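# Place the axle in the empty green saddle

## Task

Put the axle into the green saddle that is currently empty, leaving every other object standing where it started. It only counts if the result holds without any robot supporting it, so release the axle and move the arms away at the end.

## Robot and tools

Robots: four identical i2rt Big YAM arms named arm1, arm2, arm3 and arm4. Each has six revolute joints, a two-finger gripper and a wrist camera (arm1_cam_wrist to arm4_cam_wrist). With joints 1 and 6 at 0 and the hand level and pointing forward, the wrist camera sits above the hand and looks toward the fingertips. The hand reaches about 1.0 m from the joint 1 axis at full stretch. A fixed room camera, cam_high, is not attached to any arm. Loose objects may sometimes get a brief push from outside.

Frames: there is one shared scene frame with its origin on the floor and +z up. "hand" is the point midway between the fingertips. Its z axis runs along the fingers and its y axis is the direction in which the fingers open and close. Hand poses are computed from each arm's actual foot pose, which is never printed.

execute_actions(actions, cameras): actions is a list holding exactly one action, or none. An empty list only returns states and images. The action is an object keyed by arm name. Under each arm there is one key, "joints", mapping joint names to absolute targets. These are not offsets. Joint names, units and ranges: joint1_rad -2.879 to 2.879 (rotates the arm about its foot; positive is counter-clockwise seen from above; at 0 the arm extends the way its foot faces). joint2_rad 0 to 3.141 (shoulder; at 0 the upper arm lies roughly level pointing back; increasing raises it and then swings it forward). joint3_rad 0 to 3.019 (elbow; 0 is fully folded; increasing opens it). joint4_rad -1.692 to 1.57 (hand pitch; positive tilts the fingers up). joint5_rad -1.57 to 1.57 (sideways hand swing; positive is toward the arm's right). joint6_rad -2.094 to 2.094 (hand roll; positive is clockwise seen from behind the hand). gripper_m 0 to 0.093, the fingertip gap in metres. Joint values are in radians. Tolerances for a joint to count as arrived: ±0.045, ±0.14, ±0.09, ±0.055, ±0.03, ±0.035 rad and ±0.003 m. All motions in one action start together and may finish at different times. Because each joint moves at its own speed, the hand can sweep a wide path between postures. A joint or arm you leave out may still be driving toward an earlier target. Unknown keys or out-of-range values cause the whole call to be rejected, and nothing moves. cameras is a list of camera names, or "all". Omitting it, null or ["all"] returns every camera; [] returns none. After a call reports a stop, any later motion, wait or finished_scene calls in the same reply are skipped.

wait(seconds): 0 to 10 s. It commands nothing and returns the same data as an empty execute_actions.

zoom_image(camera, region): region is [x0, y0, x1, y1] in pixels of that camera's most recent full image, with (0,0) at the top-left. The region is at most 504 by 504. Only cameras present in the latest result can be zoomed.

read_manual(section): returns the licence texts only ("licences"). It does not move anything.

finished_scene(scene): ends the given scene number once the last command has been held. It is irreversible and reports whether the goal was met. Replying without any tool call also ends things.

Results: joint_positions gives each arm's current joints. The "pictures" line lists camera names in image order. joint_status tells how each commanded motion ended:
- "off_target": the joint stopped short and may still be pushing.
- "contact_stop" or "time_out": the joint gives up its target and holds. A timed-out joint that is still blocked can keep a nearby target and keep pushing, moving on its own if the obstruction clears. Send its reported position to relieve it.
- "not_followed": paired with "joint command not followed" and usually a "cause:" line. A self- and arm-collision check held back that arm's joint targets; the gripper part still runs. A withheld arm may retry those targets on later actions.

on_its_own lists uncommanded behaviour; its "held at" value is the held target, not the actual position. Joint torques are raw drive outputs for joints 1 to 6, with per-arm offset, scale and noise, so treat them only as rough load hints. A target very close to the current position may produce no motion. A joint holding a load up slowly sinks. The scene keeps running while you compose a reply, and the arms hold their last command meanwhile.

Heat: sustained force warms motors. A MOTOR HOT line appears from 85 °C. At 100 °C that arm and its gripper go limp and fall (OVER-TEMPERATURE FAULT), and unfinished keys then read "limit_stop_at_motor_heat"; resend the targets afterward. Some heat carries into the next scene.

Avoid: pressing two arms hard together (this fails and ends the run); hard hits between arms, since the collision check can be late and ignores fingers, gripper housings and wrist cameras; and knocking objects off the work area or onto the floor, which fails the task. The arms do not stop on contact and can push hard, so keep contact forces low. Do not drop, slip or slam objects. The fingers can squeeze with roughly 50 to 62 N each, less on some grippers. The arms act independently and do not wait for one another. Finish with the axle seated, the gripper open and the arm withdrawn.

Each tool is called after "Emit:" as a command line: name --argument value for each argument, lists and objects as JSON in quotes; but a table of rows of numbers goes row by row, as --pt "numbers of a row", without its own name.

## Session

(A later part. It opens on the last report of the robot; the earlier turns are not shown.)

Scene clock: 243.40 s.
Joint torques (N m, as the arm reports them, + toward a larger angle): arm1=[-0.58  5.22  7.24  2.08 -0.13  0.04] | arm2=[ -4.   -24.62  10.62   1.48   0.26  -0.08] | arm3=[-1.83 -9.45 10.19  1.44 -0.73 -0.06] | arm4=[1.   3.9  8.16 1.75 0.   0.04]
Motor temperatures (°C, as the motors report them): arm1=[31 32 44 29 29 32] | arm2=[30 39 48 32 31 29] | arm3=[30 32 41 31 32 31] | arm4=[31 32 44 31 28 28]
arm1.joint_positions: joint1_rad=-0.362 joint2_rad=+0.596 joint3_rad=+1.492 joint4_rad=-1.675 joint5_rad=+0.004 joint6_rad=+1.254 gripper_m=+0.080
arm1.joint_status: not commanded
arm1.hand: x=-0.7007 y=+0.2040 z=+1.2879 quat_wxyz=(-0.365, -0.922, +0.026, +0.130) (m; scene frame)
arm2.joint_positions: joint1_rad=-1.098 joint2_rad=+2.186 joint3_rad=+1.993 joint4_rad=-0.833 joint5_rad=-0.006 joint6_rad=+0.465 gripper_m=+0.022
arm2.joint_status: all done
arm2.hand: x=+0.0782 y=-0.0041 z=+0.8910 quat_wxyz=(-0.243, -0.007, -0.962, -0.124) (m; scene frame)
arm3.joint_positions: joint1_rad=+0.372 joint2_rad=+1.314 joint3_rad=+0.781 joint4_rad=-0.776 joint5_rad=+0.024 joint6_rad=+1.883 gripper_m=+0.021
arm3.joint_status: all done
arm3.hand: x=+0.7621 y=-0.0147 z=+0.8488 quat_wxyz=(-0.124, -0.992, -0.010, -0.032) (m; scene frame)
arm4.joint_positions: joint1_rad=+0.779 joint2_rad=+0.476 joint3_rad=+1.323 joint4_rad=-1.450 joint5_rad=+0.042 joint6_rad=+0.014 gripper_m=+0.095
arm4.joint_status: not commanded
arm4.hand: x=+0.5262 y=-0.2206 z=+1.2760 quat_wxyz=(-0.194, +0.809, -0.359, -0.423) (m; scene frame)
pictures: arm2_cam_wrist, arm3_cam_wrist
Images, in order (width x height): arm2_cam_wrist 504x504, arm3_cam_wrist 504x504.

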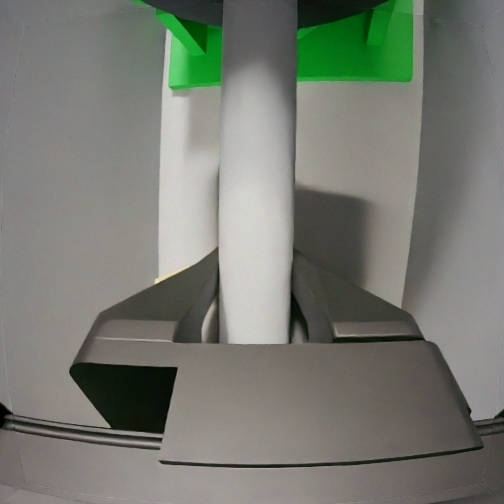

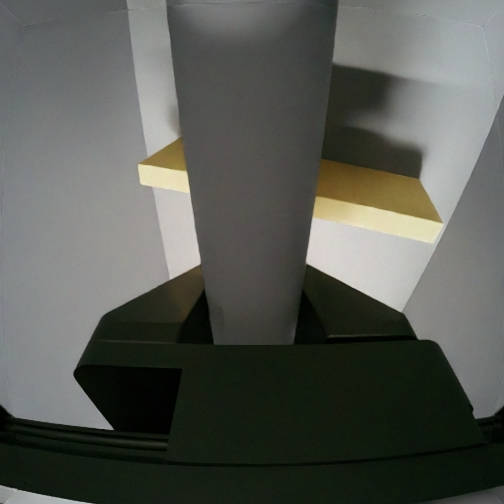

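Emit:
execute_actions --actions '[{"arm2":{"joints":{"joint1_rad":-1.10}},"arm3":{"joints":{"joint2_rad":1.27,"joint3_rad":0.83}}}]' --cameras '[]'

Emit:
execute_actions --actions '[{"arm2":{"joints":{"gripper_m":0.04}},"arm3":{"joints":{"gripper_m":0.04}}}]' --cameras '["arm2_cam_wrist","arm3_cam_wrist","arm4_cam_wrist"]'

Scene clock: 248.10 s.
Joint torques (N m, as the arm reports them, + toward a larger angle): arm1=[-0.53  5.22  7.24  2.09 -0.13  0.04] | arm2=[ -0.57 -25.22  10.63   1.27  -0.03  -0.1 ] | arm3=[ -0.63 -10.66  12.06   1.29  -0.65  -0.11] | arm4=[1.04 3.88 8.14 1.76 0.01 0.04]
Motor temperatures (°C, as the motors report them): arm1=[31 32 44 29 29 32] | arm2=[30 38 47 32 31 29] | arm3=[30 32 41 31 33 31] | arm4=[31 32 44 32 28 28]
arm1.joint_positions: joint1_rad=-0.362 joint2_rad=+0.596 joint3_rad=+1.492 joint4_rad=-1.675 joint5_rad=+0.004 joint6_rad=+1.254 gripper_m=+0.080
arm1.joint_status: not commanded
arm1.hand: x=-0.7007 y=+0.2040 z=+1.2879 quat_wxyz=(-0.365, -0.922, +0.026, +0.130) (m; scene frame)
arm2.joint_positions: joint1_rad=-1.091 joint2_rad=+2.193 joint3_rad=+1.993 joint4_rad=-0.828 joint5_rad=+0.002 joint6_rad=+0.468 gripper_m=+0.022
arm2.joint_status: all done
arm2.hand: x=+0.0774 y=-0.0002 z=+0.8863 quat_wxyz=(-0.243, -0.007, -0.962, -0.121) (m; scene frame)
arm3.joint_positions: joint1_rad=+0.372 joint2_rad=+1.299 joint3_rad=+0.781 joint4_rad=-0.776 joint5_rad=+0.022 joint6_rad=+1.888 gripper_m=+0.021
arm3.joint_status: all done
arm3.hand: x=+0.7625 y=-0.0153 z=+0.8542 quat_wxyz=(-0.131, -0.991, -0.007, -0.036) (m; scene frame)
arm4.joint_positions: joint1_rad=+0.779 joint2_rad=+0.476 joint3_rad=+1.323 joint4_rad=-1.450 joint5_rad=+0.042 joint6_rad=+0.014 gripper_m=+0.095
arm4.joint_status: not commanded
arm4.hand: x=+0.5262 y=-0.2206 z=+1.2760 quat_wxyz=(-0.194, +0.809, -0.359, -0.423) (m; scene frame)
pictures: none
No camera images: the call's "cameras" was empty. Leave "cameras" out to get every camera's image.

Scene clock: 248.80 s.
Joint torques (N m, as the arm reports them, + toward a larger angle): arm1=[-0.52  5.23  7.25  2.09 -0.13  0.03] | arm2=[ -1.09 -25.24  10.63   1.11   0.28  -0.11] | arm3=[-0.99 -9.87 12.09  1.45  0.   -0.1 ] | arm4=[0.98 3.9  8.16 1.74 0.   0.05]
Motor temperatures (°C, as the motors report them): arm1=[31 32 44 29 29 32] | arm2=[30 38 47 32 31 29] | arm3=[30 32 41 31 32 31] | arm4=[31 32 44 32 28 28]
arm1.joint_positions: joint1_rad=-0.362 joint2_rad=+0.596 joint3_rad=+1.492 joint4_rad=-1.675 joint5_rad=+0.004 joint6_rad=+1.254 gripper_m=+0.080
arm1.joint_status: not commanded
arm1.hand: x=-0.7007 y=+0.2040 z=+1.2879 quat_wxyz=(-0.365, -0.922, +0.026, +0.130) (m; scene frame)
arm2.joint_positions: joint1_rad=-1.086 joint2_rad=+2.193 joint3_rad=+1.993 joint4_rad=-0.824 joint5_rad=-0.007 joint6_rad=+0.468 gripper_m=+0.040
arm2.joint_status: all done
arm2.hand: x=+0.0756 y=+0.0053 z=+0.8868 quat_wxyz=(-0.243, -0.003, -0.962, -0.126) (m; scene frame)
arm3.joint_positions: joint1_rad=+0.371 joint2_rad=+1.291 joint3_rad=+0.784 joint4_rad=-0.776 joint5_rad=+0.003 joint6_rad=+1.888 gripper_m=+0.040
arm3.joint_status: all done
arm3.hand: x=+0.7659 y=-0.0157 z=+0.8583 quat_wxyz=(-0.133, -0.990, -0.008, -0.047) (m; scene frame)
arm4.joint_positions: joint1_rad=+0.779 joint2_rad=+0.476 joint3_rad=+1.323 joint4_rad=-1.450 joint5_rad=+0.042 joint6_rad=+0.014 gripper_m=+0.095
arm4.joint_status: not commanded
arm4.hand: x=+0.5262 y=-0.2206 z=+1.2760 quat_wxyz=(-0.194, +0.809, -0.359, -0.423) (m; scene frame)
pictures: arm2_cam_wrist, arm3_cam_wrist, arm4_cam_wrist
Images, in order (width x height): arm2_cam_wrist 504x504, arm3_cam_wrist 504x504, arm4_cam_wrist 504x504.

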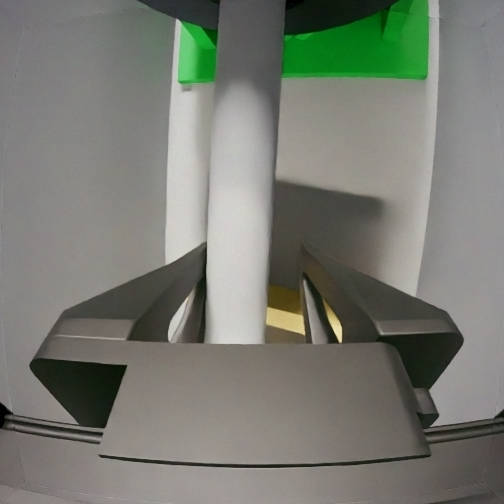

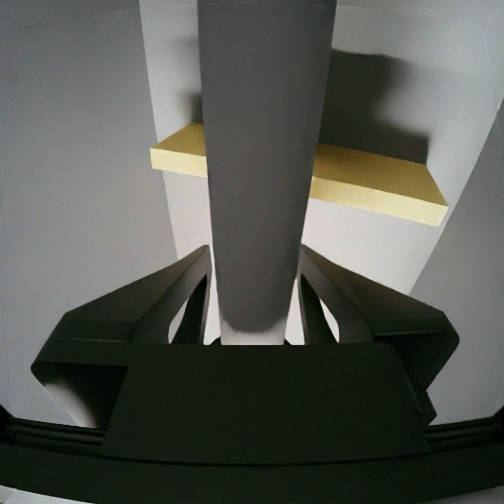

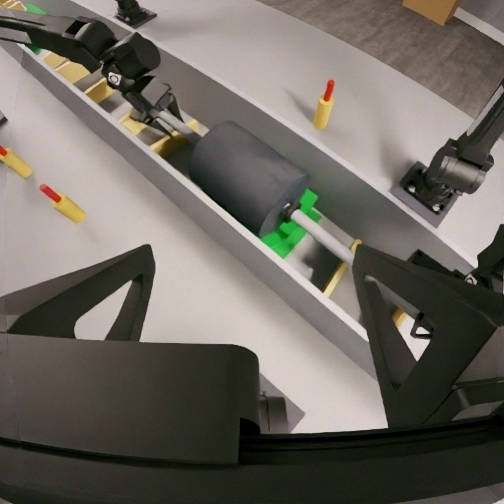

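Settled. Open more and lift.

Emit:
execute_actions --actions '[{"arm2":{"joints":{"gripper_m":0.07}},"arm3":{"joints":{"gripper_m":0.07}}}]' --cameras '[]'

Emit:
execute_actions --actions '[{"arm2":{"joints":{"joint2_rad":1.9,"joint3_rad":2.0,"joint4_rad":-1.1}},"arm3":{"joints":{"joint2_rad":1.13,"joint3_rad":1.15,"joint4_rad":-1.3}}}]' --cameras '[]'

Emit:
execute_actions --actions '[{"arm2":{"joints":{"joint2_rad":1.4}},"arm3":{"joints":{"joint2_rad":0.8}}}]'

Emit:
zoom_image --camera "cam_high" --region '[330,190,630,340]'

Scene clock: 255.13 s.
Joint torques (N m, as the arm reports them, + toward a larger angle): arm1=[-0.55  5.22  7.24  2.08 -0.13  0.04] | arm2=[ -0.73 -25.37  10.66   1.12   0.2   -0.09] | arm3=[-2.18 -9.7  12.01  1.51  0.02 -0.15] | arm4=[1.02 3.91 8.16 1.74 0.   0.05]
Motor temperatures (°C, as the motors report them): arm1=[31 32 44 29 28 32] | arm2=[30 38 45 32 31 29] | arm3=[30 32 41 31 32 31] | arm4=[31 32 44 32 28 28]
arm1.joint_positions: joint1_rad=-0.362 joint2_rad=+0.596 joint3_rad=+1.492 joint4_rad=-1.675 joint5_rad=+0.004 joint6_rad=+1.254 gripper_m=+0.080
arm1.joint_status: not commanded
arm1.hand: x=-0.7007 y=+0.2040 z=+1.2879 quat_wxyz=(-0.365, -0.922, +0.026, +0.130) (m; scene frame)
arm2.joint_positions: joint1_rad=-1.092 joint2_rad=+2.193 joint3_rad=+1.993 joint4_rad=-0.824 joint5_rad=-0.004 joint6_rad=+0.468 gripper_m=+0.070
arm2.joint_status: all done
arm2.hand: x=+0.0781 y=+0.0003 z=+0.8868 quat_wxyz=(-0.244, -0.007, -0.962, -0.124) (m; scene frame)
arm3.joint_positions: joint1_rad=+0.371 joint2_rad=+1.291 joint3_rad=+0.784 joint4_rad=-0.776 joint5_rad=+0.003 joint6_rad=+1.888 gripper_m=+0.070
arm3.joint_status: all done
arm3.hand: x=+0.7659 y=-0.0157 z=+0.8583 quat_wxyz=(-0.133, -0.990, -0.008, -0.047) (m; scene frame)
arm4.joint_positions: joint1_rad=+0.779 joint2_rad=+0.476 joint3_rad=+1.323 joint4_rad=-1.450 joint5_rad=+0.042 joint6_rad=+0.014 gripper_m=+0.095
arm4.joint_status: not commanded
arm4.hand: x=+0.5262 y=-0.2206 z=+1.2760 quat_wxyz=(-0.194, +0.809, -0.359, -0.423) (m; scene frame)
pictures: none
No camera images: the call's "cameras" was empty. Leave "cameras" out to get every camera's image.

Scene clock: 256.67 s.
Joint torques (N m, as the arm reports them, + toward a larger angle): arm1=[-0.53  5.21  7.24  2.08 -0.13  0.04] | arm2=[ -0.44 -21.85  11.71   0.77   0.18  -0.09] | arm3=[-1.2  -6.45 11.99  0.06  0.01 -0.12] | arm4=[1.02 3.87 8.15 1.76 0.   0.04]
Motor temperatures (°C, as the motors report them): arm1=[31 32 44 29 28 32] | arm2=[30 38 45 32 31 29] | arm3=[30 32 42 31 32 31] | arm4=[31 32 44 32 28 28]
arm1.joint_positions: joint1_rad=-0.362 joint2_rad=+0.596 joint3_rad=+1.492 joint4_rad=-1.675 joint5_rad=+0.004 joint6_rad=+1.254 gripper_m=+0.080
arm1.joint_status: not commanded
arm1.hand: x=-0.7007 y=+0.2040 z=+1.2879 quat_wxyz=(-0.365, -0.922, +0.026, +0.130) (m; scene frame)
arm2.joint_positions: joint1_rad=-1.092 joint2_rad=+1.907 joint3_rad=+1.983 joint4_rad=-1.095 joint5_rad=-0.003 joint6_rad=+0.468 gripper_m=+0.070
arm2.joint_status: all done
arm2.hand: x=+0.0061 y=-0.0353 z=+1.0585 quat_wxyz=(-0.246, -0.007, -0.961, -0.125) (m; scene frame)
arm3.joint_positions: joint1_rad=+0.371 joint2_rad=+1.124 joint3_rad=+1.118 joint4_rad=-1.284 joint5_rad=+0.003 joint6_rad=+1.888 gripper_m=+0.070
arm3.joint_status: all done
arm3.hand: x=+0.7598 y=-0.0010 z=+1.0291 quat_wxyz=(-0.129, -0.991, -0.008, -0.045) (m; scene frame)
arm4.joint_positions: joint1_rad=+0.779 joint2_rad=+0.476 joint3_rad=+1.323 joint4_rad=-1.450 joint5_rad=+0.042 joint6_rad=+0.014 gripper_m=+0.095
arm4.joint_status: not commanded
arm4.hand: x=+0.5262 y=-0.2206 z=+1.2760 quat_wxyz=(-0.194, +0.809, -0.359, -0.423) (m; scene frame)
pictures: none
No camera images: the call's "cameras" was empty. Leave "cameras" out to get every camera's image.

Scene clock: 258.57 s.
Joint torques (N m, as the arm reports them, + toward a larger angle): arm1=[-0.53  5.24  7.24  2.08 -0.13  0.03] | arm2=[ -0.9  -13.13  10.11   1.36   0.17  -0.12] | arm3=[-1.03 -1.04 12.11  0.48 -0.04 -0.17] | arm4=[1.01 3.87 8.16 1.76 0.01 0.04]
Motor temperatures (°C, as the motors report them): arm1=[31 32 44 29 28 32] | arm2=[30 38 45 32 31 29] | arm3=[30 32 42 31 32 31] | arm4=[31 32 44 32 28 28]
arm1.joint_positions: joint1_rad=-0.362 joint2_rad=+0.596 joint3_rad=+1.492 joint4_rad=-1.675 joint5_rad=+0.004 joint6_rad=+1.254 gripper_m=+0.080
arm1.joint_status: not commanded
arm1.hand: x=-0.7007 y=+0.2040 z=+1.2879 quat_wxyz=(-0.365, -0.922, +0.026, +0.130) (m; scene frame)
arm2.joint_positions: joint1_rad=-1.092 joint2_rad=+1.412 joint3_rad=+1.992 joint4_rad=-1.097 joint5_rad=-0.003 joint6_rad=+0.468 gripper_m=+0.070
arm2.joint_status: all done
arm2.hand: x=-0.1381 y=-0.1064 z=+1.3747 quat_wxyz=(-0.452, -0.006, -0.863, -0.227) (m; scene frame)
arm3.joint_positions: joint1_rad=+0.371 joint2_rad=+0.792 joint3_rad=+1.118 joint4_rad=-1.285 joint5_rad=+0.003 joint6_rad=+1.888 gripper_m=+0.070
arm3.joint_status: all done
arm3.hand: x=+0.7389 y=+0.0570 z=+1.1354 quat_wxyz=(-0.282, -0.954, -0.007, -0.097) (m; scene frame)
arm4.joint_positions: joint1_rad=+0.779 joint2_rad=+0.476 joint3_rad=+1.323 joint4_rad=-1.450 joint5_rad=+0.042 joint6_rad=+0.014 gripper_m=+0.095
arm4.joint_status: not commanded
arm4.hand: x=+0.5262 y=-0.2206 z=+1.2760 quat_wxyz=(-0.194, +0.809, -0.359, -0.423) (m; scene frame)
pictures: arm1_cam_wrist, arm2_cam_wrist, arm3_cam_wrist, arm4_cam_wrist, cam_high
Images, in order (width x height): arm1_cam_wrist 504x504, arm2_cam_wrist 504x504, arm3_cam_wrist 504x504, arm4_cam_wrist 504x504, cam_high 896x504.

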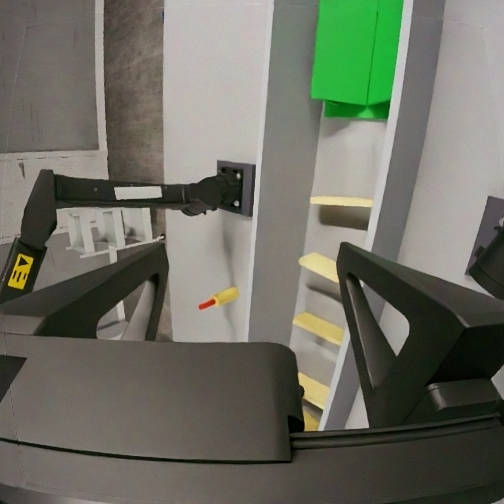

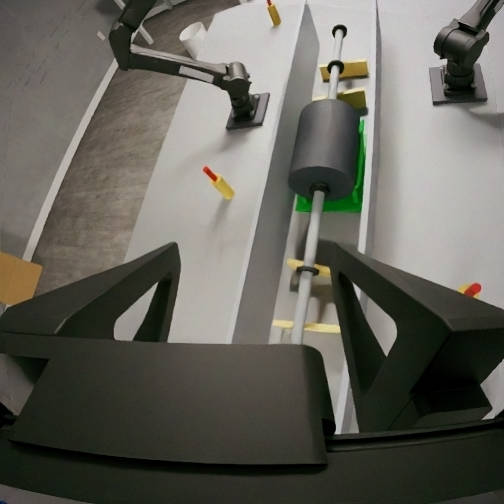

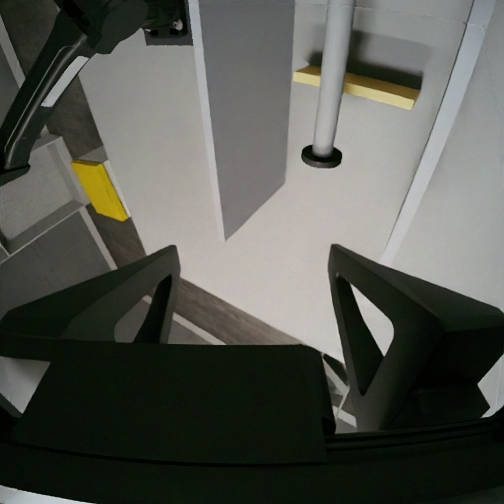

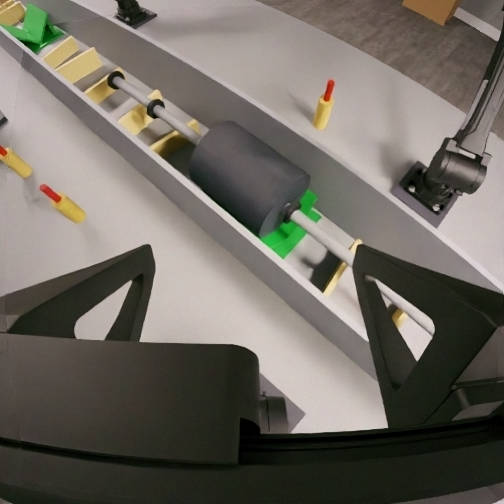

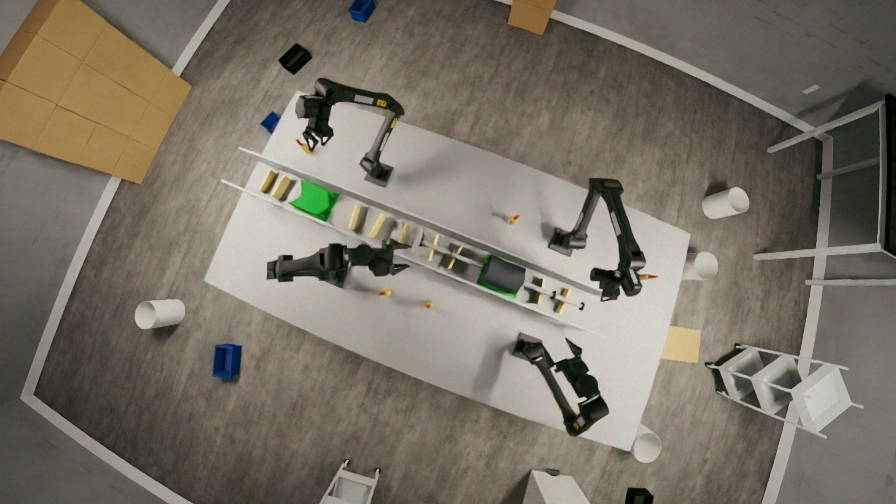

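Region (330, 190, 630, 340) of cam_high's 896x504 image, scaled by 1.680, with more detail than that image has.

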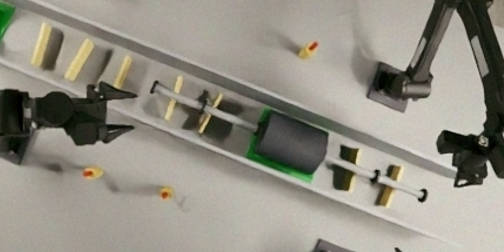

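Emit:
finished_scene --scene 2

The scene is finished: the task was done.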